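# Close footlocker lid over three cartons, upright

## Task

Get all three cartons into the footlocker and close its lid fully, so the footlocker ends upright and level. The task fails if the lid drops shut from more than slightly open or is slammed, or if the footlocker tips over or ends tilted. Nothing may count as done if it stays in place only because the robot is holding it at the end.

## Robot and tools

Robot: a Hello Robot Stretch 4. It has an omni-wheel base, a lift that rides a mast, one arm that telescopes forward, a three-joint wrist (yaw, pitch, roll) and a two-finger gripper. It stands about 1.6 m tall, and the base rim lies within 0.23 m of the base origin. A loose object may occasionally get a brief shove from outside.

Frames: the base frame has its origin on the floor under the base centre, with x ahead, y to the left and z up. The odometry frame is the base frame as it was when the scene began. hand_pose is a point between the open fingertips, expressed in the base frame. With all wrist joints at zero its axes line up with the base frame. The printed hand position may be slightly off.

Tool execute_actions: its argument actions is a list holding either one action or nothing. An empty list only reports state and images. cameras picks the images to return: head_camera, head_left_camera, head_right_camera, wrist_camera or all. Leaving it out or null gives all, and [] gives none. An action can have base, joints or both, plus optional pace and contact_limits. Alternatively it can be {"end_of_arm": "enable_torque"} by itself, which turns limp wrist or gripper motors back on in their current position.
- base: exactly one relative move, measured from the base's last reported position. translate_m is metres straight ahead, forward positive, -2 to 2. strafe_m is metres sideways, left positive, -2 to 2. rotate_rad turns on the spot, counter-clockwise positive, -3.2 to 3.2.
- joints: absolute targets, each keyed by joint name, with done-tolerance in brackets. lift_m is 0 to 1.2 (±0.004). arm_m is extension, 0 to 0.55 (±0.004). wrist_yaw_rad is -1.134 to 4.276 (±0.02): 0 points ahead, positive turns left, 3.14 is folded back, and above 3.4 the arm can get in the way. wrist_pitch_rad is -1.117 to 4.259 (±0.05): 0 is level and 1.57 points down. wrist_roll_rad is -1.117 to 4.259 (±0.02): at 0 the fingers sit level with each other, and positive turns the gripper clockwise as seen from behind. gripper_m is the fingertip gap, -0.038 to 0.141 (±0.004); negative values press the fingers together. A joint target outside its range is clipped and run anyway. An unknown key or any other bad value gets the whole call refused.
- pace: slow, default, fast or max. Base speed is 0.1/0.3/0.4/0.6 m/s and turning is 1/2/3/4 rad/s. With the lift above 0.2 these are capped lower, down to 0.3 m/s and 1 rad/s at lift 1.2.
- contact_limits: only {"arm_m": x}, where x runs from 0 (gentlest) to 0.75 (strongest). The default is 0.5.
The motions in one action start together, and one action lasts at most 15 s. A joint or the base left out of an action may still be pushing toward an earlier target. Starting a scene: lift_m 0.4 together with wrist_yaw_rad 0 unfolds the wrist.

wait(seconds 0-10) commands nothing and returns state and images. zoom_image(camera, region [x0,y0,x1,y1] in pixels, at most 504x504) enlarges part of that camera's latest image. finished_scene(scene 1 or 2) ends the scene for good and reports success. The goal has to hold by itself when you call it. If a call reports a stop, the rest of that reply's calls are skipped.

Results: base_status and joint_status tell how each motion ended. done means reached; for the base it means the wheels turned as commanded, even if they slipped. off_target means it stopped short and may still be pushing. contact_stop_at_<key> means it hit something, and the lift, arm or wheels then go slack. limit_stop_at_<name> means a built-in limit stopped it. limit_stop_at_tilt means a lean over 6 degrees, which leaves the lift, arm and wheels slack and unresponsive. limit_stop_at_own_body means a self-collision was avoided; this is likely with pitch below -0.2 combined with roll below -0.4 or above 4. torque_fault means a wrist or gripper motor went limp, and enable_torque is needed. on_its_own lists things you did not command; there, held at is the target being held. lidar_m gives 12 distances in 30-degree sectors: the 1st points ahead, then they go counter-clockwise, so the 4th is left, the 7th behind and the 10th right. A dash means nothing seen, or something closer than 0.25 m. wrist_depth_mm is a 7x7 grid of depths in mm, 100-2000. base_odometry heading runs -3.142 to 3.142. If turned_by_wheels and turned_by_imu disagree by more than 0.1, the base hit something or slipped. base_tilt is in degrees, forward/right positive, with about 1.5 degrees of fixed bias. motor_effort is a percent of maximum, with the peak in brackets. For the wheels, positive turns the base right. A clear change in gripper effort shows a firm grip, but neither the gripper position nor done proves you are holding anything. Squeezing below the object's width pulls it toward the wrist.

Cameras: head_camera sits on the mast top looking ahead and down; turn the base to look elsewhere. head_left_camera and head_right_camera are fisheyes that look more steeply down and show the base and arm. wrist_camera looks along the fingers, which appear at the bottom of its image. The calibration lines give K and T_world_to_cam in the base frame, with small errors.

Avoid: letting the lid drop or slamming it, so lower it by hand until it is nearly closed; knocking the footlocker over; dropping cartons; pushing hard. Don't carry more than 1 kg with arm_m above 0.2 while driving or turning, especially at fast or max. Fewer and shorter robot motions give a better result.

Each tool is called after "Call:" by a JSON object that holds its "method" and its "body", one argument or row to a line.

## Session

Call:
{"method": "execute_actions", "body": {
  "actions": []
}}

Scene clock: 0.00 s.
base_odometry: x=+0.000 y=+0.000 heading=+0.000 (m, m, rad; odometry frame)
turned_by_wheels: +0.000 (rad since the last result)
turned_by_imu: +0.000 (rad since the last result)
base_tilt: forward=+0.3 right=-0.5 (deg)
lidar_m: 1.25 1.26 1.56 2.39 2.39 2.68 1.91 1.97 2.57 1.53 1.56 1.39
base_status: not commanded
joint_positions: lift_m=+0.290 arm_m=-0.001 wrist_yaw_rad=+3.223 wrist_pitch_rad=-0.007 wrist_roll_rad=+0.006 gripper_m=+0.057
joint_status: not commanded
motor_effort: lift_m=+18 arm_m=+0 wrist_yaw_rad=+0 wrist_pitch_rad=-6 wrist_roll_rad=-1 gripper_m=-2 wheel_0=+0 wheel_1=+0 wheel_2=+1 (%)
hand_pose: x=-0.1246 y=+0.0637 z=+0.4699 quat_wxyz=(-0.041, +0.003, +0.003, +0.999) (m; base frame)
wrist_depth_mm: - - 135 - - - - / - - 132 - - - - / - - 131 - - - - / - 111 132 - - - - / 161 136 - - - - - / 202 - 216 - 208 1983 1863 / 204 1397 1160 1281 1205 1060 1255
pictures: head_camera, head_left_camera, head_right_camera, wrist_camera
camera_calibration (this result's frames):
wrist_camera: T_world_to_cam=[[-0.0890383, 0.993473, -0.0712951, -0.0353147], [-0.0438881, -0.0754231, -0.996185, 0.531661], [-0.995061, -0.0855696, 0.0503172, 0.0810177], [0, 0, 0, 1]] pos_world=[0.100807, 0.0821165, 0.523039]
Images, in order (width x height): head_camera 420x560, head_left_camera 420x672, head_right_camera 420x672, wrist_camera 616x392.

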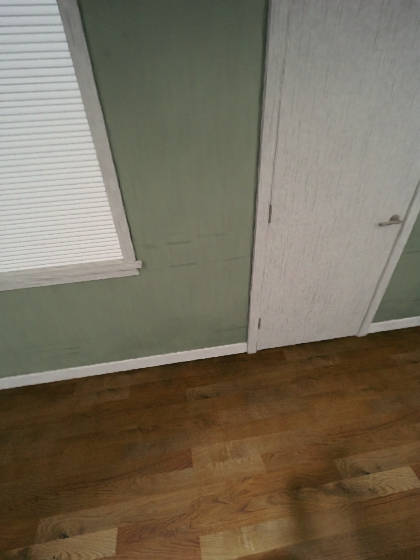

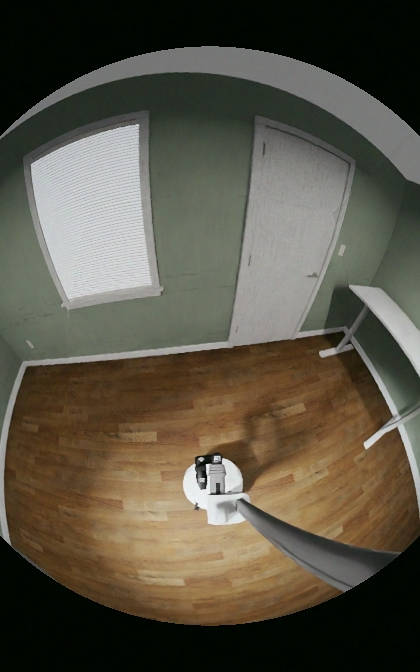

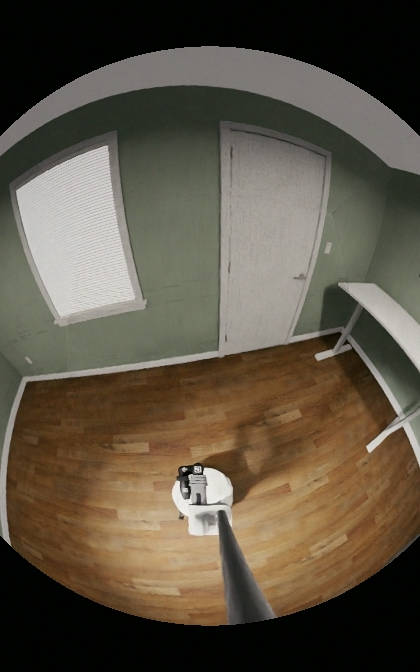

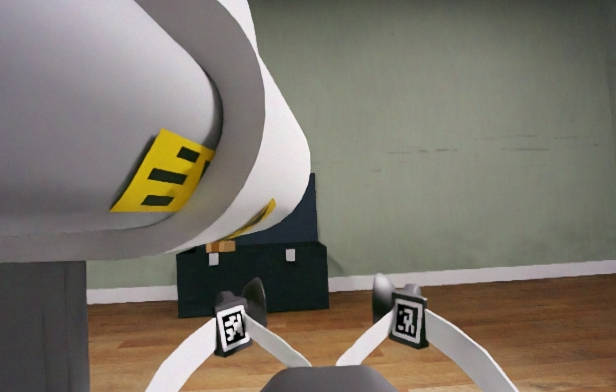

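Call:
{"method": "execute_actions", "body": {
  "actions": [
    {"base":{"rotate_rad":-2.91},"joints":{"lift_m":0.6,"wrist_yaw_rad":0,"gripper_m":0.141},"pace":"fast"}
  ],
  "cameras": ["head_camera"]
}}

Scene clock: 5.77 s.
base_odometry: x=+0.000 y=+0.000 heading=-2.910 (m, m, rad; odometry frame)
turned_by_wheels: -2.910 (rad since the last result)
turned_by_imu: -2.968 (rad since the last result)
base_tilt: forward=+0.2 right=-0.4 (deg)
lidar_m: 1.93 2.60 1.56 1.50 1.58 1.35 1.28 1.37 1.99 2.40 2.57 2.46
base_status: done
joint_positions: lift_m=+0.600 arm_m=-0.001 wrist_yaw_rad=+0.000 wrist_pitch_rad=-0.007 wrist_roll_rad=+0.006 gripper_m=+0.141
joint_status: all done
motor_effort: lift_m=+22(24) arm_m=+0(0) wrist_yaw_rad=+0(5) wrist_pitch_rad=-4(5) wrist_roll_rad=+0(1) gripper_m=+0(1) wheel_0=+2(13) wheel_1=+1(15) wheel_2=+2(14) (%)
hand_pose: x=+0.4586 y=-0.0873 z=+0.7798 quat_wxyz=(+1.000, +0.003, -0.003, +0.000) (m; base frame)
wrist_depth_mm: - - - - - - - / - - - - - - - / - - - - - - - / - - - - - - - / - - - - - - - / - - - - - 205 - / - - 1708 148 1921 1863 1983
pictures: head_camera
Images, in order (width x height): head_camera 420x560.

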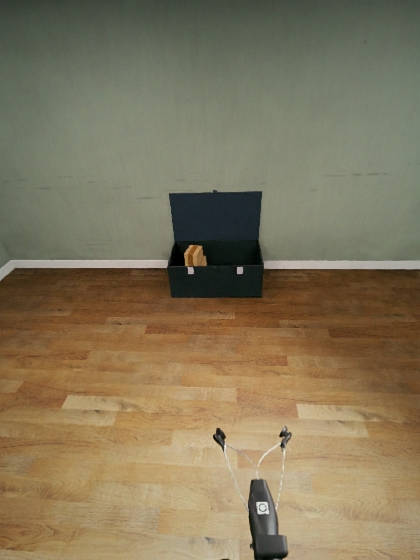

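Call:
{"method": "execute_actions", "body": {
  "actions": [
    {"base":{"translate_m":1.62},"joints":{"wrist_pitch_rad":1.57,"arm_m":0.36,"lift_m":0.62},"pace":"fast"}
  ],
  "cameras": ["head_camera","wrist_camera"]
}}

Scene clock: 13.60 s.
base_odometry: x=-1.576 y=-0.373 heading=-2.909 (m, m, rad; odometry frame)
turned_by_wheels: +0.000 (rad since the last result)
turned_by_imu: +0.003 (rad since the last result)
base_tilt: forward=+0.3 right=-0.5 (deg)
lidar_m: 0.30 0.34 0.49 2.18 1.89 2.23 2.93 3.12 2.56 2.52 0.45 0.33
base_status: done
joint_positions: lift_m=+0.620 arm_m=+0.359 wrist_yaw_rad=+0.000 wrist_pitch_rad=+1.570 wrist_roll_rad=+0.006 gripper_m=+0.141
joint_status: all done
motor_effort: lift_m=+22(23) arm_m=+8(8) wrist_yaw_rad=+0(1) wrist_pitch_rad=+2(7) wrist_roll_rad=+0(1) gripper_m=+0(1) wheel_0=+3(9) wheel_1=+4(11) wheel_2=-2(18) (%)
hand_pose: x=+0.5299 y=-0.0874 z=+0.5095 quat_wxyz=(+0.708, +0.002, +0.707, -0.002) (m; base frame)
wrist_depth_mm: 404 407 410 407 402 399 402 / 591 597 603 591 585 580 469 / 691 715 715 715 715 691 469 / 357 469 715 707 715 683 466 / 357 477 707 715 707 683 469 / 355 418 707 707 707 206 469 / 569 539 544 149 591 544 462
pictures: head_camera, wrist_camera
camera_calibration (this result's frames):
wrist_camera: T_world_to_cam=[[-0.071166, -0.997434, -0.00783093, -0.0398918], [-0.996452, 0.0714452, -0.0444908, 0.621117], [0.0449361, 0.00463691, -0.998979, 0.708671], [0, 0, 0, 1]] pos_world=[0.584229, -0.0874513, 0.73527]
Images, in order (width x height): head_camera 420x560, wrist_camera 616x392.

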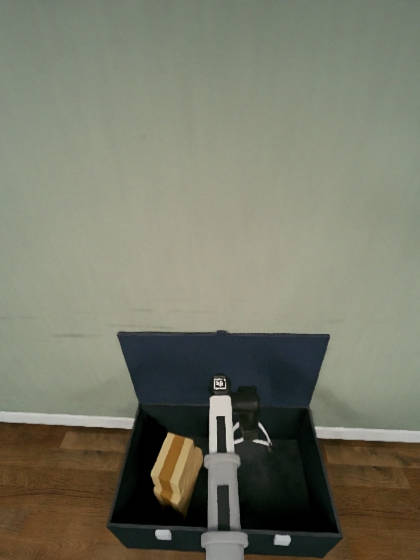

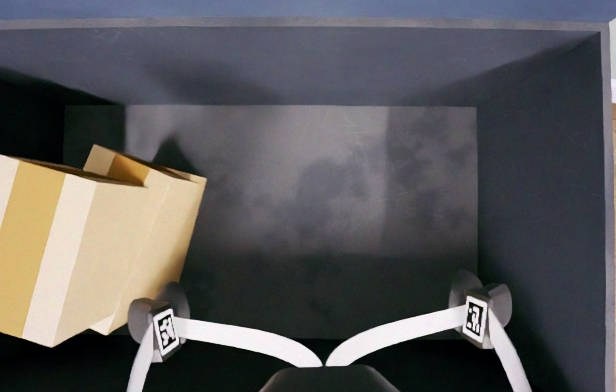

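Call:
{"method": "execute_actions", "body": {
  "actions": [
    {"base":{"strafe_m":0.28},"joints":{"wrist_roll_rad":0.31,"lift_m":0.53}}
  ],
  "cameras": ["wrist_camera"]
}}

Scene clock: 20.43 s.
base_odometry: x=-1.512 y=-0.645 heading=-2.909 (m, m, rad; odometry frame)
turned_by_wheels: +0.000 (rad since the last result)
turned_by_imu: +0.000 (rad since the last result)
base_tilt: forward=+0.1 right=-0.4 (deg)
lidar_m: 0.32 0.37 1.26 1.92 1.66 1.80 2.90 3.11 2.88 2.63 0.47 0.30
base_status: done
joint_positions: lift_m=+0.530 arm_m=+0.359 wrist_yaw_rad=+0.000 wrist_pitch_rad=+1.570 wrist_roll_rad=+0.310 gripper_m=+0.141
joint_status: all done
motor_effort: lift_m=+15(20) arm_m=+7(8) wrist_yaw_rad=+0(0) wrist_pitch_rad=+2(3) wrist_roll_rad=+2(2) gripper_m=+0(1) wheel_0=-1(11) wheel_1=+2(14) wheel_2=+0(1) (%)
hand_pose: x=+0.5299 y=-0.0874 z=+0.4200 quat_wxyz=(+0.699, +0.109, +0.698, -0.109) (m; base frame)
wrist_depth_mm: 312 345 392 449 525 634 627 / 359 452 539 634 634 627 627 / 343 525 621 268 627 627 621 / 343 473 621 267 615 627 621 / 340 430 591 264 621 615 615 / 640 332 263 266 264 205 512 / 634 327 504 148 445 413 392
pictures: wrist_camera
camera_calibration (this result's frames):
wrist_camera: T_world_to_cam=[[-0.366695, -0.930306, -0.00814431, 0.121998], [-0.929289, 0.366682, -0.0443539, 0.607284], [0.044249, -0.0086959, -0.998983, 0.618507], [0, 0, 0, 1]] pos_world=[0.58171, -0.103806, 0.645807]
Images, in order (width x height): wrist_camera 616x392.

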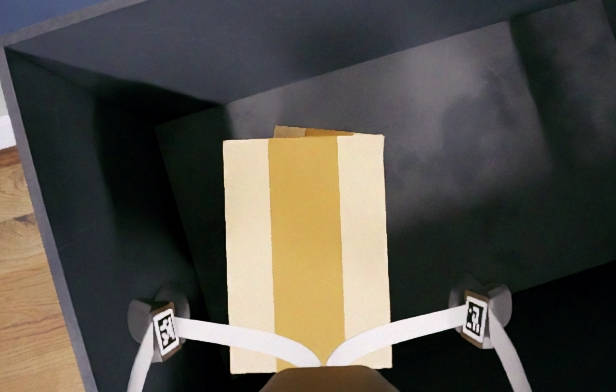

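Call:
{"method": "execute_actions", "body": {
  "actions": [
    {"joints":{"arm_m":0.378,"lift_m":0.445}}
  ],
  "cameras": ["wrist_camera"]
}}

Call:
{"method": "execute_actions", "body": {
  "actions": [
    {"joints":{"gripper_m":0.05}}
  ],
  "cameras": ["wrist_camera"]
}}

Scene clock: 25.87 s.
base_odometry: x=-1.512 y=-0.645 heading=-2.909 (m, m, rad; odometry frame)
turned_by_wheels: +0.000 (rad since the last result)
turned_by_imu: +0.000 (rad since the last result)
base_tilt: forward=+0.3 right=-0.6 (deg)
lidar_m: 0.32 0.39 1.27 1.93 1.67 1.77 2.89 3.11 2.86 2.65 0.44 0.32
base_status: not commanded
joint_positions: lift_m=+0.445 arm_m=+0.377 wrist_yaw_rad=+0.000 wrist_pitch_rad=+1.570 wrist_roll_rad=+0.310 gripper_m=+0.141
joint_status: all done
motor_effort: lift_m=+14(14) arm_m=+8(8) wrist_yaw_rad=+1(0) wrist_pitch_rad=+1(2) wrist_roll_rad=+1(1) gripper_m=+0(2) wheel_0=-1(1) wheel_1=+2(2) wheel_2=+0(0) (%)
hand_pose: x=+0.5478 y=-0.0874 z=+0.3351 quat_wxyz=(+0.699, +0.109, +0.698, -0.109) (m; base frame)
wrist_depth_mm: 283 314 355 407 477 544 544 / 342 413 488 539 539 539 544 / 340 508 544 301 183 544 539 / 317 469 182 181 181 544 535 / 298 427 181 181 180 535 535 / 279 330 180 180 180 202 535 / 266 319 179 157 179 455 421
pictures: wrist_camera
camera_calibration (this result's frames):
wrist_camera: T_world_to_cam=[[-0.366803, -0.930263, -0.00809674, 0.127923], [-0.929252, 0.366789, -0.0442333, 0.620115], [0.0441184, -0.00870102, -0.998988, 0.532995], [0, 0, 0, 1]] pos_world=[0.599651, -0.103812, 0.560922]
Images, in order (width x height): wrist_camera 616x392.

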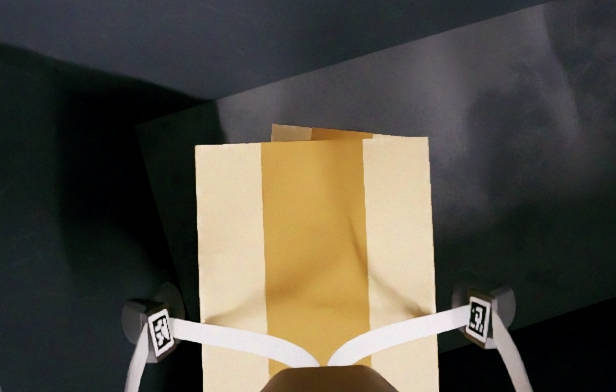

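Scene clock: 27.80 s.
base_odometry: x=-1.512 y=-0.645 heading=-2.909 (m, m, rad; odometry frame)
turned_by_wheels: +0.000 (rad since the last result)
turned_by_imu: +0.000 (rad since the last result)
base_tilt: forward=+0.3 right=-0.4 (deg)
lidar_m: 0.30 0.38 1.24 1.92 1.66 1.77 2.90 3.10 2.85 2.65 0.43 0.34
base_status: not commanded
joint_positions: lift_m=+0.445 arm_m=+0.377 wrist_yaw_rad=+0.000 wrist_pitch_rad=+1.570 wrist_roll_rad=+0.310 gripper_m=+0.050
joint_status: all done
motor_effort: lift_m=+17(16) arm_m=+8(8) wrist_yaw_rad=+0(1) wrist_pitch_rad=+2(4) wrist_roll_rad=+1(1) gripper_m=-20(22) wheel_0=+0(0) wheel_1=+2(2) wheel_2=+0(0) (%)
hand_pose: x=+0.5478 y=-0.0874 z=+0.3349 quat_wxyz=(+0.699, +0.109, +0.698, -0.109) (m; base frame)
wrist_depth_mm: 283 314 357 413 484 544 539 / 342 415 496 544 539 539 544 / 338 517 170 169 169 535 535 / 315 469 169 168 168 535 539 / 297 427 168 167 167 539 525 / 277 364 167 166 165 180 530 / 264 169 166 165 164 418 389
pictures: wrist_camera
camera_calibration (this result's frames):
wrist_camera: T_world_to_cam=[[-0.366655, -0.930322, -0.00805685, 0.127833], [-0.929316, 0.36664, -0.0441322, 0.620124], [0.0440111, -0.00869391, -0.998993, 0.532828], [0, 0, 0, 1]] pos_world=[0.599711, -0.103804, 0.560689]
Images, in order (width x height): wrist_camera 616x392.

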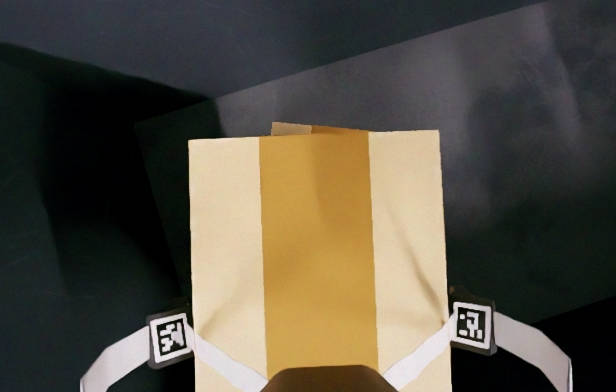

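Call:
{"method": "execute_actions", "body": {
  "actions": [
    {"base":{"strafe_m":-0.36},"joints":{"lift_m":0.46,"wrist_roll_rad":0.0}}
  ],
  "cameras": []
}}

Call:
{"method": "execute_actions", "body": {
  "actions": [
    {"base":{"rotate_rad":-0.04},"joints":{"lift_m":0.212}}
  ],
  "cameras": ["head_camera","wrist_camera"]
}}

Scene clock: 35.27 s.
base_odometry: x=-1.595 y=-0.295 heading=-2.909 (m, m, rad; odometry frame)
turned_by_wheels: +0.000 (rad since the last result)
turned_by_imu: +0.000 (rad since the last result)
base_tilt: forward=+0.3 right=-0.4 (deg)
lidar_m: 0.32 0.32 0.48 2.28 1.96 2.28 2.92 3.13 2.49 2.42 1.09 0.33
base_status: done
joint_positions: lift_m=+0.460 arm_m=+0.377 wrist_yaw_rad=+0.000 wrist_pitch_rad=+1.570 wrist_roll_rad=+0.000 gripper_m=+0.050
joint_status: all done
motor_effort: lift_m=+24(25) arm_m=+8(8) wrist_yaw_rad=+0(0) wrist_pitch_rad=+2(0) wrist_roll_rad=+0(4) gripper_m=-22(24) wheel_0=+3(11) wheel_1=-4(13) wheel_2=+0(1) (%)
hand_pose: x=+0.5478 y=-0.0874 z=+0.3493 quat_wxyz=(+0.707, +0.000, +0.707, +0.000) (m; base frame)
wrist_depth_mm: 364 368 366 364 359 355 334 / 539 539 535 530 525 469 349 / 564 554 170 169 169 504 349 / 387 544 169 168 167 508 347 / 402 554 168 166 167 508 349 / 455 549 167 166 166 180 345 / 544 169 165 164 164 433 319
pictures: none
No camera images: the call's "cameras" was empty. Leave "cameras" out to get every camera's image.

Scene clock: 37.37 s.
base_odometry: x=-1.595 y=-0.295 heading=-2.949 (m, m, rad; odometry frame)
turned_by_wheels: -0.039 (rad since the last result)
turned_by_imu: -0.040 (rad since the last result)
base_tilt: forward=+0.3 right=-0.4 (deg)
lidar_m: 0.31 0.34 0.47 2.29 1.95 2.19 2.93 3.08 2.52 2.43 1.12 0.31
base_status: done
joint_positions: lift_m=+0.212 arm_m=+0.377 wrist_yaw_rad=+0.000 wrist_pitch_rad=+1.570 wrist_roll_rad=+0.000 gripper_m=+0.050
joint_status: all done
motor_effort: lift_m=+17(22) arm_m=+7(8) wrist_yaw_rad=+1(0) wrist_pitch_rad=+1(1) wrist_roll_rad=+0(0) gripper_m=-21(22) wheel_0=+0(11) wheel_1=+4(7) wheel_2=+3(9) (%)
hand_pose: x=+0.5478 y=-0.0874 z=+0.1019 quat_wxyz=(+0.707, +0.000, +0.707, +0.000) (m; base frame)
wrist_depth_mm: 307 306 307 303 304 303 306 / 307 306 304 304 301 303 304 / 306 304 170 169 169 301 300 / 304 303 167 167 167 300 300 / 303 301 167 166 167 297 297 / 300 300 166 166 165 180 298 / 300 169 165 164 164 296 296
pictures: head_camera, wrist_camera
camera_calibration (this result's frames):
wrist_camera: T_world_to_cam=[[-0.0659991, -0.997789, -0.00779897, -0.0446743], [-0.996826, 0.0662801, -0.0441, 0.620535], [0.0445194, 0.00486365, -0.998997, 0.300946], [0, 0, 0, 1]] pos_world=[0.602219, -0.0871684, 0.327661]
Images, in order (width x height): head_camera 420x560, wrist_camera 616x392.

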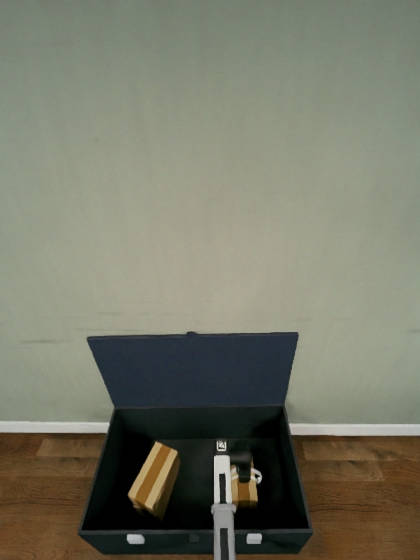

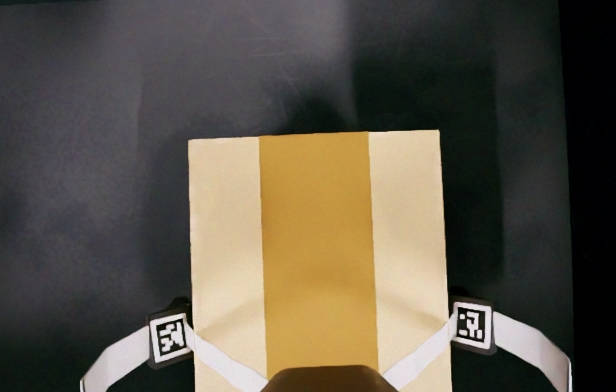

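Call:
{"method": "execute_actions", "body": {
  "actions": [
    {"joints":{"gripper_m":0.141,"lift_m":0.206}}
  ],
  "cameras": []
}}

Call:
{"method": "execute_actions", "body": {
  "actions": [
    {"joints":{"lift_m":0.48},"pace":"fast"}
  ],
  "cameras": ["wrist_camera"]
}}

Call:
{"method": "execute_actions", "body": {
  "actions": [
    {"base":{"strafe_m":-0.65},"joints":{"wrist_yaw_rad":1.3,"wrist_pitch_rad":0,"wrist_roll_rad":3.2,"gripper_m":0.05,"arm_m":0.33},"pace":"fast"}
  ],
  "cameras": []
}}

Call:
{"method": "execute_actions", "body": {
  "actions": [
    {"joints":{"arm_m":0.45,"lift_m":0.25},"contact_limits":{"arm_m":0.2}}
  ],
  "cameras": ["head_camera","wrist_camera"]
}}

Scene clock: 45.23 s.
base_odometry: x=-1.595 y=-0.295 heading=-2.949 (m, m, rad; odometry frame)
turned_by_wheels: +0.000 (rad since the last result)
turned_by_imu: +0.000 (rad since the last result)
base_tilt: forward=+0.4 right=-0.4 (deg)
lidar_m: 0.31 0.33 0.44 2.28 1.96 2.23 2.93 3.06 2.50 2.42 1.13 0.33
base_status: not commanded
joint_positions: lift_m=+0.206 arm_m=+0.377 wrist_yaw_rad=+0.000 wrist_pitch_rad=+1.571 wrist_roll_rad=+0.000 gripper_m=+0.141
joint_status: all done
motor_effort: lift_m=+17(16) arm_m=+8(8) wrist_yaw_rad=+1(3) wrist_pitch_rad=-1(7) wrist_roll_rad=-1(1) gripper_m=-1(23) wheel_0=+1(1) wheel_1=+4(4) wheel_2=+3(3) (%)
hand_pose: x=+0.5476 y=-0.0874 z=+0.0959 quat_wxyz=(+0.707, +0.000, +0.707, +0.000) (m; base frame)
wrist_depth_mm: 304 303 303 303 300 300 300 / 303 303 300 300 301 298 298 / 298 301 300 180 180 297 297 / 300 298 180 179 178 297 296 / 298 297 179 178 178 294 294 / 296 297 178 177 177 196 293 / 296 294 177 155 176 291 291
pictures: none
No camera images: the call's "cameras" was empty. Leave "cameras" out to get every camera's image.

Scene clock: 47.00 s.
base_odometry: x=-1.595 y=-0.295 heading=-2.949 (m, m, rad; odometry frame)
turned_by_wheels: +0.000 (rad since the last result)
turned_by_imu: +0.000 (rad since the last result)
base_tilt: forward=+0.3 right=-0.3 (deg)
lidar_m: 0.30 0.34 0.47 2.29 1.97 2.20 2.94 3.12 2.48 2.42 1.11 0.33
base_status: not commanded
joint_positions: lift_m=+0.480 arm_m=+0.377 wrist_yaw_rad=+0.000 wrist_pitch_rad=+1.570 wrist_roll_rad=+0.000 gripper_m=+0.141
joint_status: all done
motor_effort: lift_m=+23(24) arm_m=+8(8) wrist_yaw_rad=+1(1) wrist_pitch_rad=+0(1) wrist_roll_rad=+1(0) gripper_m=+0(1) wheel_0=+1(0) wheel_1=+4(4) wheel_2=+3(3) (%)
hand_pose: x=+0.5478 y=-0.0874 z=+0.3694 quat_wxyz=(+0.707, +0.000, +0.707, +0.000) (m; base frame)
wrist_depth_mm: 351 357 359 368 373 375 319 / 500 517 525 539 544 442 315 / 585 574 574 569 574 442 319 / 442 574 580 452 569 452 319 / 436 569 574 449 564 455 324 / 488 569 569 452 569 205 324 / 564 564 564 149 569 455 330
pictures: wrist_camera
camera_calibration (this result's frames):
wrist_camera: T_world_to_cam=[[-0.0660354, -0.997787, -0.00779505, -0.0425702], [-0.996826, 0.0663159, -0.0440413, 0.632299], [0.0444608, 0.00486202, -0.998999, 0.568266], [0, 0, 0, 1]] pos_world=[0.602215, -0.0871704, 0.595213]
Images, in order (width x height): wrist_camera 616x392.

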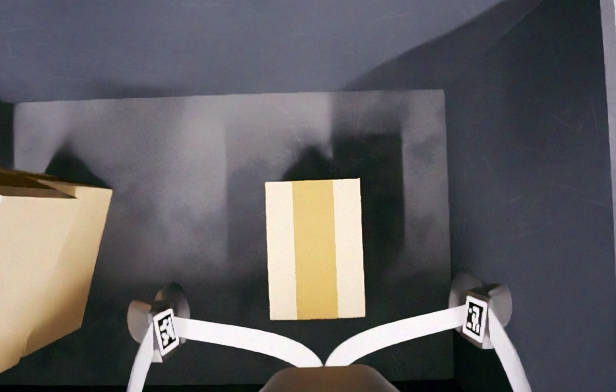

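Scene clock: 49.77 s.
base_odometry: x=-1.719 y=+0.343 heading=-2.949 (m, m, rad; odometry frame)
turned_by_wheels: +0.000 (rad since the last result)
turned_by_imu: +0.000 (rad since the last result)
base_tilt: forward=+0.3 right=-0.4 (deg)
lidar_m: 0.76 0.50 0.46 2.93 2.49 3.02 2.96 2.50 1.84 1.76 1.10 0.81
base_status: done
joint_positions: lift_m=+0.480 arm_m=+0.331 wrist_yaw_rad=+1.300 wrist_pitch_rad=+0.003 wrist_roll_rad=+3.200 gripper_m=+0.050
joint_status: all done
motor_effort: lift_m=+22(22) arm_m=-8(9) wrist_yaw_rad=+1(6) wrist_pitch_rad=-6(10) wrist_roll_rad=+2(6) gripper_m=-2(2) wheel_0=+1(17) wheel_1=+0(13) wheel_2=+0(1) (%)
hand_pose: x=+0.6637 y=+0.2546 z=+0.6572 quat_wxyz=(-0.022, +0.796, +0.605, -0.019) (m; base frame)
wrist_depth_mm: 246 324 427 831 809 842 1336 / 238 315 418 778 1118 1042 - / 234 309 407 768 - - - / 229 300 399 732 - - - / 225 291 387 699 - - - / 220 286 343 676 206 - - / 218 267 349 492 - - -
pictures: none
No camera images: the call's "cameras" was empty. Leave "cameras" out to get every camera's image.

Scene clock: 51.80 s.
base_odometry: x=-1.719 y=+0.343 heading=-2.949 (m, m, rad; odometry frame)
turned_by_wheels: +0.000 (rad since the last result)
turned_by_imu: +0.000 (rad since the last result)
base_tilt: forward=+0.2 right=-0.5 (deg)
lidar_m: 0.75 0.49 0.46 2.95 2.54 3.04 2.97 2.51 1.86 1.76 1.12 0.81
base_status: not commanded
joint_positions: lift_m=+0.250 arm_m=+0.448 wrist_yaw_rad=+1.305 wrist_pitch_rad=+0.000 wrist_roll_rad=+3.200 gripper_m=+0.050
joint_status: all done
on_its_own: wrist_yaw_rad is at rest, and its effort (-15) is outside its rest range (-13 to +13)
motor_effort: lift_m=+14(20) arm_m=+9(11) wrist_yaw_rad=-15(15) wrist_pitch_rad=+2(8) wrist_roll_rad=+1(1) gripper_m=-2(4) wheel_0=+1(1) wheel_1=+0(0) wheel_2=+0(0) (%)
contact_limits: arm_m 0.2
hand_pose: x=+0.7793 y=+0.2555 z=+0.4287 quat_wxyz=(-0.023, +0.794, +0.607, -0.018) (m; base frame)
wrist_depth_mm: 110 139 216 327 310 293 283 / 108 136 208 325 310 291 279 / 107 133 202 319 310 297 759 / 105 130 195 327 1078 - - / 104 127 188 320 - - - / - 124 176 317 207 - - / - 120 162 190 1025 - -
pictures: head_camera, wrist_camera
camera_calibration (this result's frames):
wrist_camera: T_world_to_cam=[[-0.955534, 0.267685, 0.123692, 0.628807], [0.130863, 0.00904572, 0.991359, -0.465108], [0.264253, 0.963464, -0.0436737, -0.210189], [0, 0, 0, 1]] pos_world=[0.717255, 0.0383946, 0.374131]
Images, in order (width x height): head_camera 420x560, wrist_camera 616x392.

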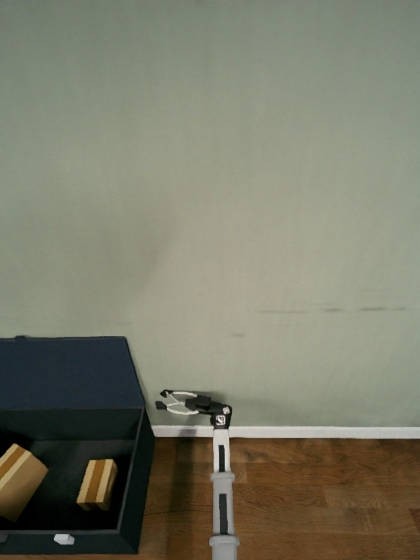

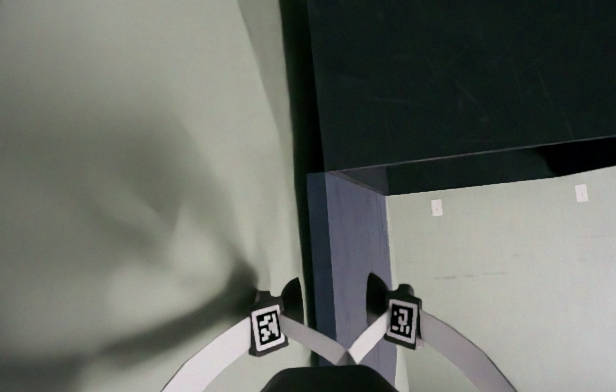

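Call:
{"method": "execute_actions", "body": {
  "actions": [
    {"joints":{"arm_m":0.375}}
  ],
  "cameras": []
}}

Call:
{"method": "execute_actions", "body": {
  "actions": [
    {"base":{"strafe_m":0.06},"joints":{"lift_m":0.48,"wrist_yaw_rad":1.1,"wrist_roll_rad":3.14}}
  ],
  "cameras": ["head_camera","wrist_camera"]
}}

Scene clock: 71.93 s.
base_odometry: x=-1.719 y=+0.343 heading=-2.949 (m, m, rad; odometry frame)
turned_by_wheels: +0.000 (rad since the last result)
turned_by_imu: +0.000 (rad since the last result)
base_tilt: forward=+0.2 right=-0.4 (deg)
lidar_m: 0.76 0.50 0.48 2.94 2.48 3.01 2.95 2.44 1.88 1.76 1.08 0.78
base_status: not commanded
joint_positions: lift_m=+0.250 arm_m=+0.376 wrist_yaw_rad=+1.300 wrist_pitch_rad=+0.002 wrist_roll_rad=+3.200 gripper_m=+0.050
joint_status: all done
motor_effort: lift_m=+14(14) arm_m=-7(7) wrist_yaw_rad=+0(16) wrist_pitch_rad=-4(3) wrist_roll_rad=+1(2) gripper_m=-3(4) wheel_0=+1(1) wheel_1=+0(0) wheel_2=+0(0) (%)
hand_pose: x=+0.7086 y=+0.2546 z=+0.4281 quat_wxyz=(-0.023, +0.796, +0.605, -0.018) (m; base frame)
wrist_depth_mm: 191 252 345 332 312 293 282 / 185 244 345 330 310 291 278 / 182 239 342 329 310 294 283 / 179 235 342 477 1118 - - / 175 229 338 504 - - - / 172 223 268 488 206 - - / 171 208 276 353 - - -
pictures: none
No camera images: the call's "cameras" was empty. Leave "cameras" out to get every camera's image.

Scene clock: 73.97 s.
base_odometry: x=-1.708 y=+0.284 heading=-2.949 (m, m, rad; odometry frame)
turned_by_wheels: +0.000 (rad since the last result)
turned_by_imu: +0.000 (rad since the last result)
base_tilt: forward=+0.1 right=-0.4 (deg)
lidar_m: 0.76 0.44 0.49 2.88 2.48 3.03 2.95 2.63 1.91 1.81 1.11 0.80
base_status: done
joint_positions: lift_m=+0.480 arm_m=+0.376 wrist_yaw_rad=+1.100 wrist_pitch_rad=+0.002 wrist_roll_rad=+3.140 gripper_m=+0.050
joint_status: all done
motor_effort: lift_m=+23(25) arm_m=-8(8) wrist_yaw_rad=+0(4) wrist_pitch_rad=-3(3) wrist_roll_rad=+0(0) gripper_m=-3(3) wheel_0=-3(10) wheel_1=+3(10) wheel_2=+0(1) (%)
hand_pose: x=+0.7560 y=+0.2175 z=+0.6574 quat_wxyz=(+0.001, +0.852, +0.523, +0.000) (m; base frame)
wrist_depth_mm: 151 185 250 330 564 976 723 / 148 183 245 325 585 976 904 / 147 181 242 320 574 - - / 146 180 238 317 554 - - / 145 178 236 315 549 - - / 143 176 209 312 207 - - / 143 168 209 279 615 1182 -
pictures: head_camera, wrist_camera
camera_calibration (this result's frames):
wrist_camera: T_world_to_cam=[[-0.885814, 0.459535, 0.0645075, 0.532952], [0.0781931, 0.0107899, 0.99688, -0.652605], [0.457405, 0.888094, -0.0454904, -0.2859], [0, 0, 0, 1]] pos_world=[0.653898, 0.0160373, 0.603183]
Images, in order (width x height): head_camera 420x560, wrist_camera 616x392.

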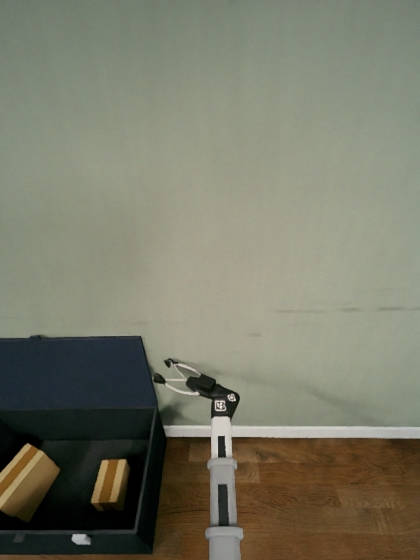

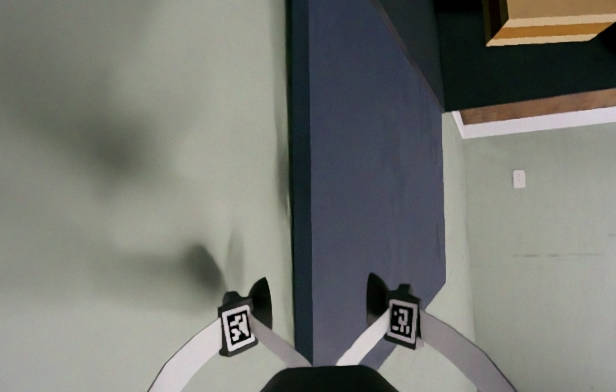

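Call:
{"method": "execute_actions", "body": {
  "actions": [
    {"base":{"strafe_m":0.07},"joints":{"arm_m":0.389},"pace":"slow"}
  ],
  "cameras": ["head_camera","wrist_camera"]
}}

Scene clock: 80.53 s.
base_odometry: x=-1.694 y=+0.216 heading=-2.949 (m, m, rad; odometry frame)
turned_by_wheels: +0.000 (rad since the last result)
turned_by_imu: +0.000 (rad since the last result)
base_tilt: forward=+0.3 right=-0.4 (deg)
lidar_m: 0.75 0.38 0.45 2.80 2.38 3.02 2.92 2.64 1.98 1.89 1.10 0.81
base_status: done
joint_positions: lift_m=+0.480 arm_m=+0.387 wrist_yaw_rad=+1.101 wrist_pitch_rad=+0.002 wrist_roll_rad=+3.140 gripper_m=+0.050
joint_status: all done
motor_effort: lift_m=+23(22) arm_m=+9(9) wrist_yaw_rad=-2(2) wrist_pitch_rad=-3(3) wrist_roll_rad=-1(1) gripper_m=-1(4) wheel_0=-4(9) wheel_1=+4(9) wheel_2=+0(1) (%)
hand_pose: x=+0.7669 y=+0.2176 z=+0.6574 quat_wxyz=(+0.001, +0.852, +0.523, +0.000) (m; base frame)
wrist_depth_mm: 142 174 234 290 549 931 831 / 139 172 230 286 535 931 866 / 138 171 227 283 521 - - / 137 169 226 281 517 - - / 135 167 222 278 504 - - / 134 165 200 276 207 - - / 134 158 190 174 535 1118 -
pictures: head_camera, wrist_camera
camera_calibration (this result's frames):
wrist_camera: T_world_to_cam=[[-0.886181, 0.458828, 0.0645015, 0.542968], [0.0781807, 0.0108581, 0.99688, -0.653463], [0.456696, 0.888459, -0.0454937, -0.290565], [0, 0, 0, 1]] pos_world=[0.664956, 0.0161222, 0.603183]
Images, in order (width x height): head_camera 420x560, wrist_camera 616x392.

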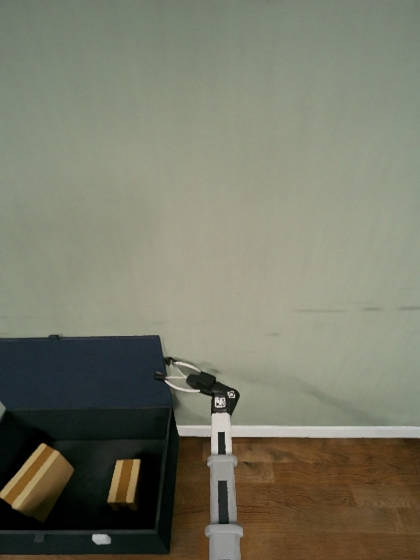

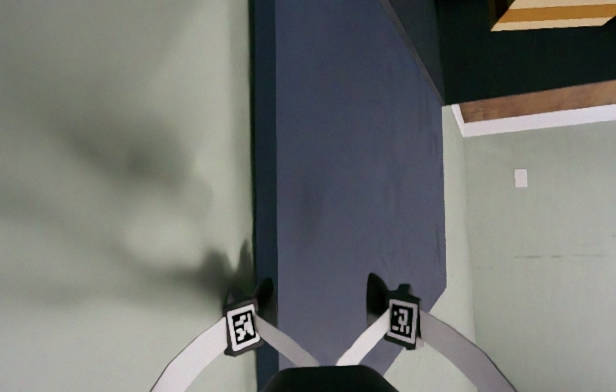

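Call:
{"method": "execute_actions", "body": {
  "actions": [
    {"base":{"strafe_m":0.012},"pace":"slow"}
  ],
  "cameras": ["wrist_camera"]
}}

Scene clock: 84.37 s.
base_odometry: x=-1.692 y=+0.204 heading=-2.951 (m, m, rad; odometry frame)
turned_by_wheels: -0.002 (rad since the last result)
turned_by_imu: -0.002 (rad since the last result)
base_tilt: forward=+0.3 right=-0.3 (deg)
lidar_m: 0.75 0.37 0.45 2.79 2.39 3.00 2.95 2.70 2.00 1.89 1.10 0.83
base_status: done
joint_positions: lift_m=+0.480 arm_m=+0.387 wrist_yaw_rad=+1.093 wrist_pitch_rad=+0.002 wrist_roll_rad=+3.140 gripper_m=+0.050
joint_status: not commanded
on_its_own: wrist_yaw_rad is at rest, and its effort (+21) is outside its rest range (-13 to +13)
motor_effort: lift_m=+23(22) arm_m=+9(10) wrist_yaw_rad=+21(21) wrist_pitch_rad=-1(3) wrist_roll_rad=-1(1) gripper_m=-2(2) wheel_0=-19(17) wheel_1=+2(8) wheel_2=-8(8) (%)
hand_pose: x=+0.7687 y=+0.2160 z=+0.6574 quat_wxyz=(+0.001, +0.854, +0.520, +0.000) (m; base frame)
wrist_depth_mm: 140 171 229 278 508 917 831 / 138 170 227 276 500 931 866 / 136 168 223 273 480 - - / 135 167 220 271 477 - - / 134 164 216 267 473 - - / 133 163 196 266 207 - - / 133 156 187 235 455 976 -
pictures: wrist_camera
camera_calibration (this result's frames):
wrist_camera: T_world_to_cam=[[-0.882442, 0.465986, 0.0644451, 0.54092], [0.0782159, 0.0102508, 0.996884, -0.653481], [0.463873, 0.884733, -0.0454933, -0.294575], [0, 0, 0, 1]] pos_world=[0.665088, 0.0152575, 0.603183]
Images, in order (width x height): wrist_camera 616x392.

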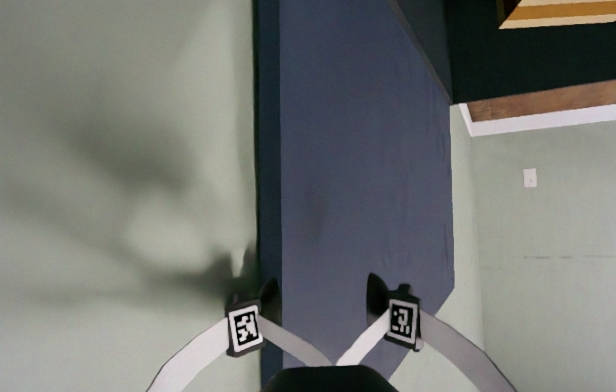

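Pressed. Now drag.

Call:
{"method": "execute_actions", "body": {
  "actions": [
    {"joints":{"arm_m":0.355},"pace":"slow"}
  ],
  "cameras": ["head_camera","wrist_camera"]
}}

Scene clock: 87.53 s.
base_odometry: x=-1.692 y=+0.204 heading=-2.950 (m, m, rad; odometry frame)
turned_by_wheels: +0.001 (rad since the last result)
turned_by_imu: +0.001 (rad since the last result)
base_tilt: forward=+0.2 right=-0.5 (deg)
lidar_m: 0.76 0.38 0.45 2.79 2.39 2.95 2.96 2.70 1.99 1.88 1.07 0.82
base_status: not commanded
joint_positions: lift_m=+0.480 arm_m=+0.356 wrist_yaw_rad=+1.094 wrist_pitch_rad=+0.002 wrist_roll_rad=+3.140 gripper_m=+0.050
joint_status: all done
on_its_own: wrist_yaw_rad is at rest, and its effort (+18) is outside its rest range (-13 to +13)
motor_effort: lift_m=+22(22) arm_m=-8(7) wrist_yaw_rad=+18(21) wrist_pitch_rad=-4(4) wrist_roll_rad=-1(1) gripper_m=-6(5) wheel_0=-13(19) wheel_1=+2(2) wheel_2=-8(8) (%)
hand_pose: x=+0.7375 y=+0.2161 z=+0.6574 quat_wxyz=(+0.001, +0.854, +0.520, +0.000) (m; base frame)
wrist_depth_mm: 172 208 257 334 609 904 809 / 168 208 253 324 621 917 866 / 167 206 251 314 580 - - / 165 204 246 301 544 - - / 163 201 245 294 517 - - / 162 198 216 283 207 - - / 162 185 236 250 473 1205 -
pictures: head_camera, wrist_camera
camera_calibration (this result's frames):
wrist_camera: T_world_to_cam=[[-0.882868, 0.465179, 0.0644447, 0.513767], [0.0782062, 0.0103227, 0.996884, -0.651049], [0.463064, 0.885157, -0.0454934, -0.279756], [0, 0, 0, 1]] pos_world=[0.634049, 0.015355, 0.603183]
Images, in order (width x height): head_camera 420x560, wrist_camera 616x392.

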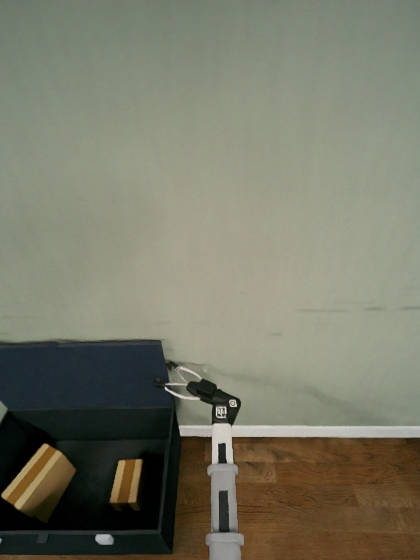

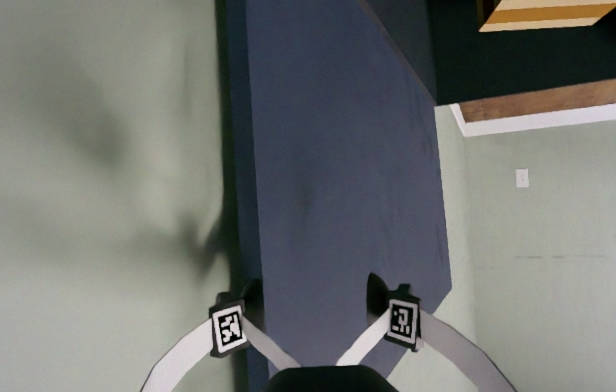

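Call:
{"method": "execute_actions", "body": {
  "actions": [
    {"joints":{"arm_m":0.315},"pace":"slow"}
  ],
  "cameras": ["head_camera","wrist_camera"]
}}

Scene clock: 93.47 s.
base_odometry: x=-1.692 y=+0.204 heading=-2.950 (m, m, rad; odometry frame)
turned_by_wheels: +0.000 (rad since the last result)
turned_by_imu: +0.000 (rad since the last result)
base_tilt: forward=+0.2 right=-0.4 (deg)
lidar_m: 0.76 0.38 0.48 2.80 2.37 2.99 2.97 2.73 1.97 1.90 1.09 0.80
base_status: not commanded
joint_positions: lift_m=+0.480 arm_m=+0.316 wrist_yaw_rad=+1.094 wrist_pitch_rad=+0.004 wrist_roll_rad=+3.140 gripper_m=+0.050
joint_status: all done
on_its_own: wrist_yaw_rad is at rest, and its effort (+18) is outside its rest range (-13 to +13)
motor_effort: lift_m=+23(22) arm_m=-7(7) wrist_yaw_rad=+18(18) wrist_pitch_rad=-11(11) wrist_roll_rad=+0(1) gripper_m=-5(6) wheel_0=-13(13) wheel_1=+1(2) wheel_2=-8(8) (%)
hand_pose: x=+0.6974 y=+0.2161 z=+0.6568 quat_wxyz=(+0.002, +0.854, +0.520, -0.001) (m; base frame)
wrist_depth_mm: 212 258 294 418 788 732 788 / 207 255 282 379 768 917 866 / 206 254 276 347 676 - - / 204 252 293 322 580 - - / 203 248 301 300 512 - - / 200 246 214 278 206 - - / 200 228 290 243 402 1499 -
pictures: head_camera, wrist_camera
camera_calibration (this result's frames):
wrist_camera: T_world_to_cam=[[-0.882803, 0.465304, 0.0644277, 0.478404], [0.0792123, 0.0122683, 0.996782, -0.648342], [0.463016, 0.885066, -0.0476883, -0.259752], [0, 0, 0, 1]] pos_world=[0.593963, 0.0152482, 0.603046]
Images, in order (width x height): head_camera 420x560, wrist_camera 616x392.

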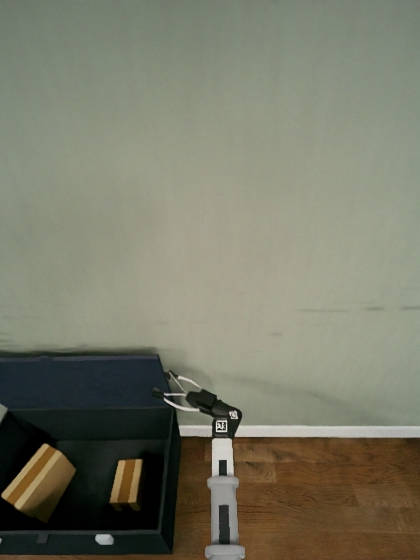

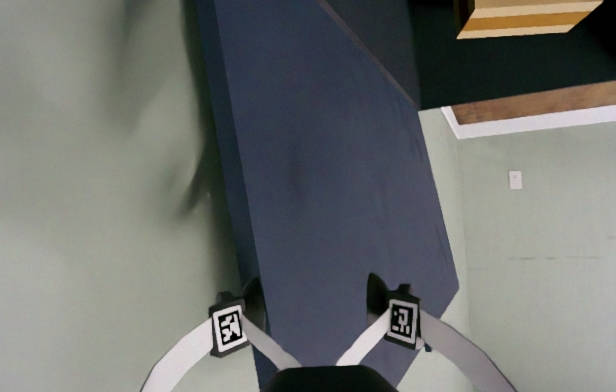

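Call:
{"method": "execute_actions", "body": {
  "actions": [
    {"base":{"strafe_m":-0.007},"pace":"slow"}
  ],
  "cameras": ["head_camera","wrist_camera"]
}}

Scene clock: 96.23 s.
base_odometry: x=-1.693 y=+0.211 heading=-2.950 (m, m, rad; odometry frame)
turned_by_wheels: +0.000 (rad since the last result)
turned_by_imu: +0.000 (rad since the last result)
base_tilt: forward=+0.3 right=-0.5 (deg)
lidar_m: 0.76 0.35 0.44 2.79 2.41 2.97 2.94 2.65 1.98 1.88 1.08 0.79
base_status: done
joint_positions: lift_m=+0.480 arm_m=+0.316 wrist_yaw_rad=+1.101 wrist_pitch_rad=+0.003 wrist_roll_rad=+3.140 gripper_m=+0.050
joint_status: not commanded
motor_effort: lift_m=+21(22) arm_m=-6(8) wrist_yaw_rad=-4(18) wrist_pitch_rad=-6(15) wrist_roll_rad=-1(2) gripper_m=-4(6) wheel_0=+4(7) wheel_1=-4(8) wheel_2=+0(6) (%)
hand_pose: x=+0.6954 y=+0.2177 z=+0.6572 quat_wxyz=(+0.002, +0.852, +0.523, -0.001) (m; base frame)
wrist_depth_mm: 213 262 307 387 842 715 820 / 208 260 330 312 809 931 854 / 208 257 343 260 564 - - / 205 253 338 248 421 - - / 204 252 334 251 330 - - / 202 248 287 424 206 768 - / 202 236 296 394 227 298 -
pictures: head_camera, wrist_camera
camera_calibration (this result's frames):
wrist_camera: T_world_to_cam=[[-0.886379, 0.458527, 0.063915, 0.480169], [0.0781121, 0.0120427, 0.996872, -0.647858], [0.456323, 0.888599, -0.0464909, -0.257115], [0, 0, 0, 1]] pos_world=[0.593545, 0.0161039, 0.603187]
Images, in order (width x height): head_camera 420x560, wrist_camera 616x392.

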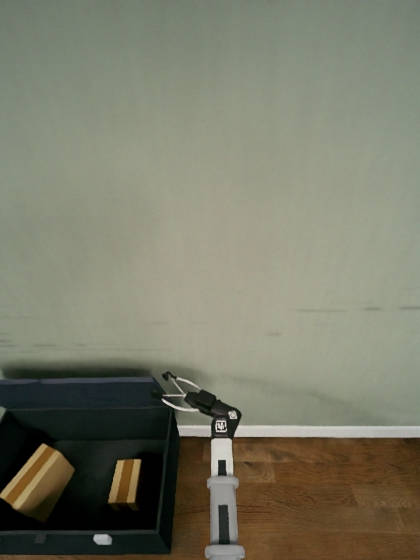

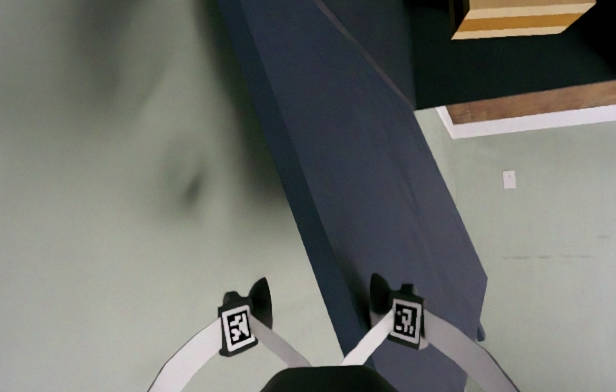

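Call:
{"method": "execute_actions", "body": {
  "actions": [
    {"joints":{"wrist_yaw_rad":1.33,"arm_m":0.345,"wrist_roll_rad":2.8},"pace":"slow"}
  ],
  "cameras": ["wrist_camera"]
}}

Scene clock: 102.63 s.
base_odometry: x=-1.693 y=+0.211 heading=-2.950 (m, m, rad; odometry frame)
turned_by_wheels: +0.000 (rad since the last result)
turned_by_imu: +0.000 (rad since the last result)
base_tilt: forward=+0.2 right=-0.5 (deg)
lidar_m: 0.77 0.38 0.46 2.76 2.38 3.02 2.93 2.67 1.95 1.89 1.11 0.81
base_status: not commanded
joint_positions: lift_m=+0.480 arm_m=+0.343 wrist_yaw_rad=+1.333 wrist_pitch_rad=+0.002 wrist_roll_rad=+2.800 gripper_m=+0.050
joint_status: all done
motor_effort: lift_m=+21(21) arm_m=+9(10) wrist_yaw_rad=-10(10) wrist_pitch_rad=-5(10) wrist_roll_rad=+0(3) gripper_m=-5(5) wheel_0=+4(4) wheel_1=-4(4) wheel_2=+0(0) (%)
hand_pose: x=+0.6671 y=+0.2599 z=+0.6573 quat_wxyz=(+0.134, +0.774, +0.610, +0.104) (m; base frame)
wrist_depth_mm: 180 228 319 315 931 691 699 / 187 240 342 315 976 741 750 / 197 255 370 249 991 946 866 / 206 270 404 564 - - - / 216 289 445 699 - - - / 227 309 379 904 190 - - / 241 315 488 878 309 - -
pictures: wrist_camera
camera_calibration (this result's frames):
wrist_camera: T_world_to_cam=[[-0.933641, 0.23316, -0.271939, 0.746598], [-0.253056, 0.107998, 0.961405, -0.427001], [0.25353, 0.966423, -0.0418286, -0.169622], [0, 0, 0, 1]] pos_world=[0.632004, 0.0359652, 0.606455]
Images, in order (width x height): wrist_camera 616x392.

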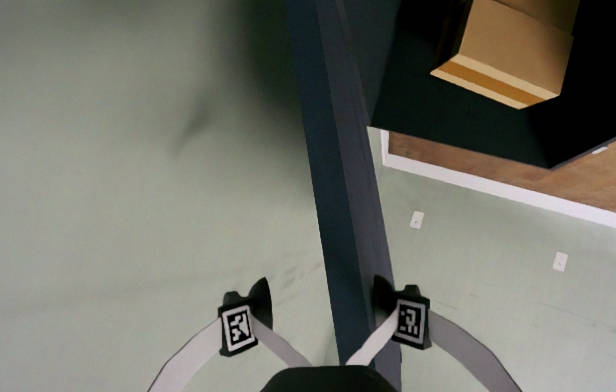

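Call:
{"method": "execute_actions", "body": {
  "actions": [
    {"base":{"strafe_m":-0.03},"joints":{"wrist_yaw_rad":1.57,"wrist_roll_rad":2.58,"gripper_m":0.022},"pace":"slow"}
  ],
  "cameras": ["wrist_camera"]
}}

Call:
{"method": "execute_actions", "body": {
  "actions": [
    {"joints":{"arm_m":0.25,"lift_m":0.398,"wrist_roll_rad":2.25},"pace":"slow"}
  ],
  "cameras": ["head_camera","wrist_camera"]
}}

Scene clock: 116.60 s.
base_odometry: x=-1.699 y=+0.240 heading=-2.950 (m, m, rad; odometry frame)
turned_by_wheels: +0.000 (rad since the last result)
turned_by_imu: +0.001 (rad since the last result)
base_tilt: forward=+0.2 right=-0.5 (deg)
lidar_m: 0.77 0.39 0.48 2.82 2.44 3.02 2.93 2.63 1.97 1.84 1.08 0.81
base_status: done
joint_positions: lift_m=+0.480 arm_m=+0.344 wrist_yaw_rad=+1.574 wrist_pitch_rad=+0.005 wrist_roll_rad=+2.580 gripper_m=+0.022
joint_status: all done
motor_effort: lift_m=+22(22) arm_m=+8(9) wrist_yaw_rad=-10(10) wrist_pitch_rad=-14(13) wrist_roll_rad=+0(2) gripper_m=-8(6) wheel_0=+8(12) wheel_1=-3(7) wheel_2=+0(2) (%)
hand_pose: x=+0.6011 y=+0.2887 z=+0.6566 quat_wxyz=(+0.197, +0.678, +0.681, +0.195) (m; base frame)
wrist_depth_mm: 225 291 436 580 778 741 750 / 244 332 535 809 991 768 683 / 274 387 683 1205 991 917 627 / 307 459 960 1983 - - 1618 / 349 564 1537 676 - - - / 407 732 1808 190 204 - - / 488 946 178 181 - - -
pictures: wrist_camera
camera_calibration (this result's frames):
wrist_camera: T_world_to_cam=[[-0.879751, 0.00314139, -0.475424, 0.845659], [-0.474794, 0.0460921, 0.878889, -0.240834], [0.0246742, 0.998932, -0.039058, -0.0544605], [0, 0, 0, 1]] pos_world=[0.630967, 0.0628464, 0.611587]
Images, in order (width x height): wrist_camera 616x392.

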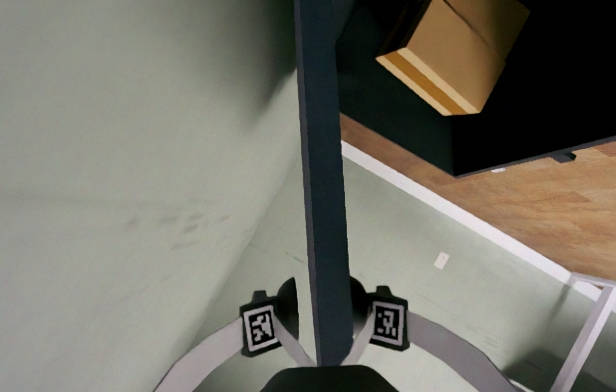

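Scene clock: 118.83 s.
base_odometry: x=-1.699 y=+0.240 heading=-2.950 (m, m, rad; odometry frame)
turned_by_wheels: +0.000 (rad since the last result)
turned_by_imu: +0.000 (rad since the last result)
base_tilt: forward=+0.2 right=-0.3 (deg)
lidar_m: 0.76 0.41 0.50 2.84 2.43 3.03 2.94 2.63 1.97 1.86 1.09 0.82
base_status: not commanded
joint_positions: lift_m=+0.398 arm_m=+0.251 wrist_yaw_rad=+1.571 wrist_pitch_rad=+0.008 wrist_roll_rad=+2.250 gripper_m=+0.022
joint_status: all done
motor_effort: lift_m=+16(21) arm_m=-8(8) wrist_yaw_rad=-1(15) wrist_pitch_rad=-22(21) wrist_roll_rad=+1(4) gripper_m=-5(6) wheel_0=+7(8) wheel_1=-3(3) wheel_2=+0(0) (%)
hand_pose: x=+0.5098 y=+0.2885 z=+0.5741 quat_wxyz=(+0.307, +0.637, +0.639, +0.302) (m; base frame)
wrist_depth_mm: 329 402 525 574 917 723 627 / 377 484 699 778 741 750 707 / 452 615 960 976 991 809 691 / 569 842 1661 404 976 750 508 / 750 1281 - - - 1921 1182 / 1098 - - 203 200 - 1499 / 1983 - 178 182 - - -
pictures: head_camera, wrist_camera
camera_calibration (this result's frames):
wrist_camera: T_world_to_cam=[[-0.677994, 0.00219359, -0.735064, 0.772642], [-0.734118, 0.0487892, 0.677267, 0.0355336], [0.0373488, 0.998807, -0.0314684, -0.0659484], [0, 0, 0, 1]] pos_world=[0.552395, 0.0624412, 0.5418]
Images, in order (width x height): head_camera 420x560, wrist_camera 616x392.

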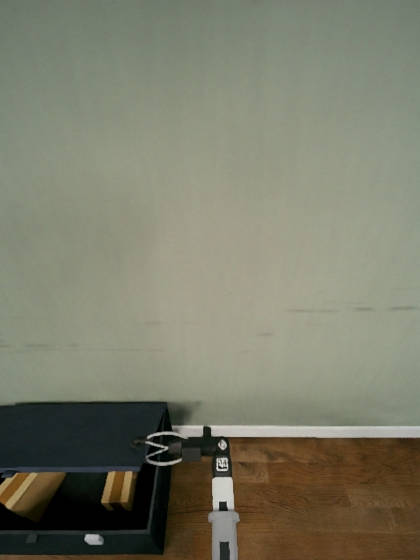

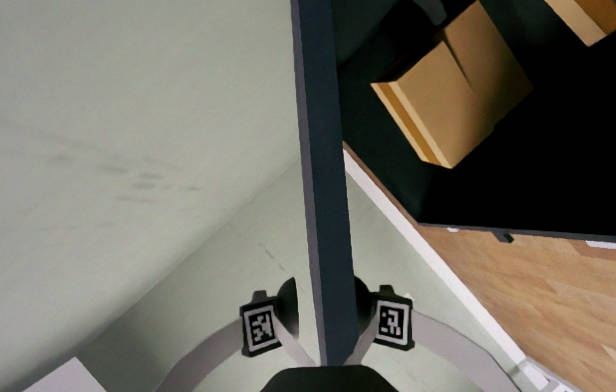

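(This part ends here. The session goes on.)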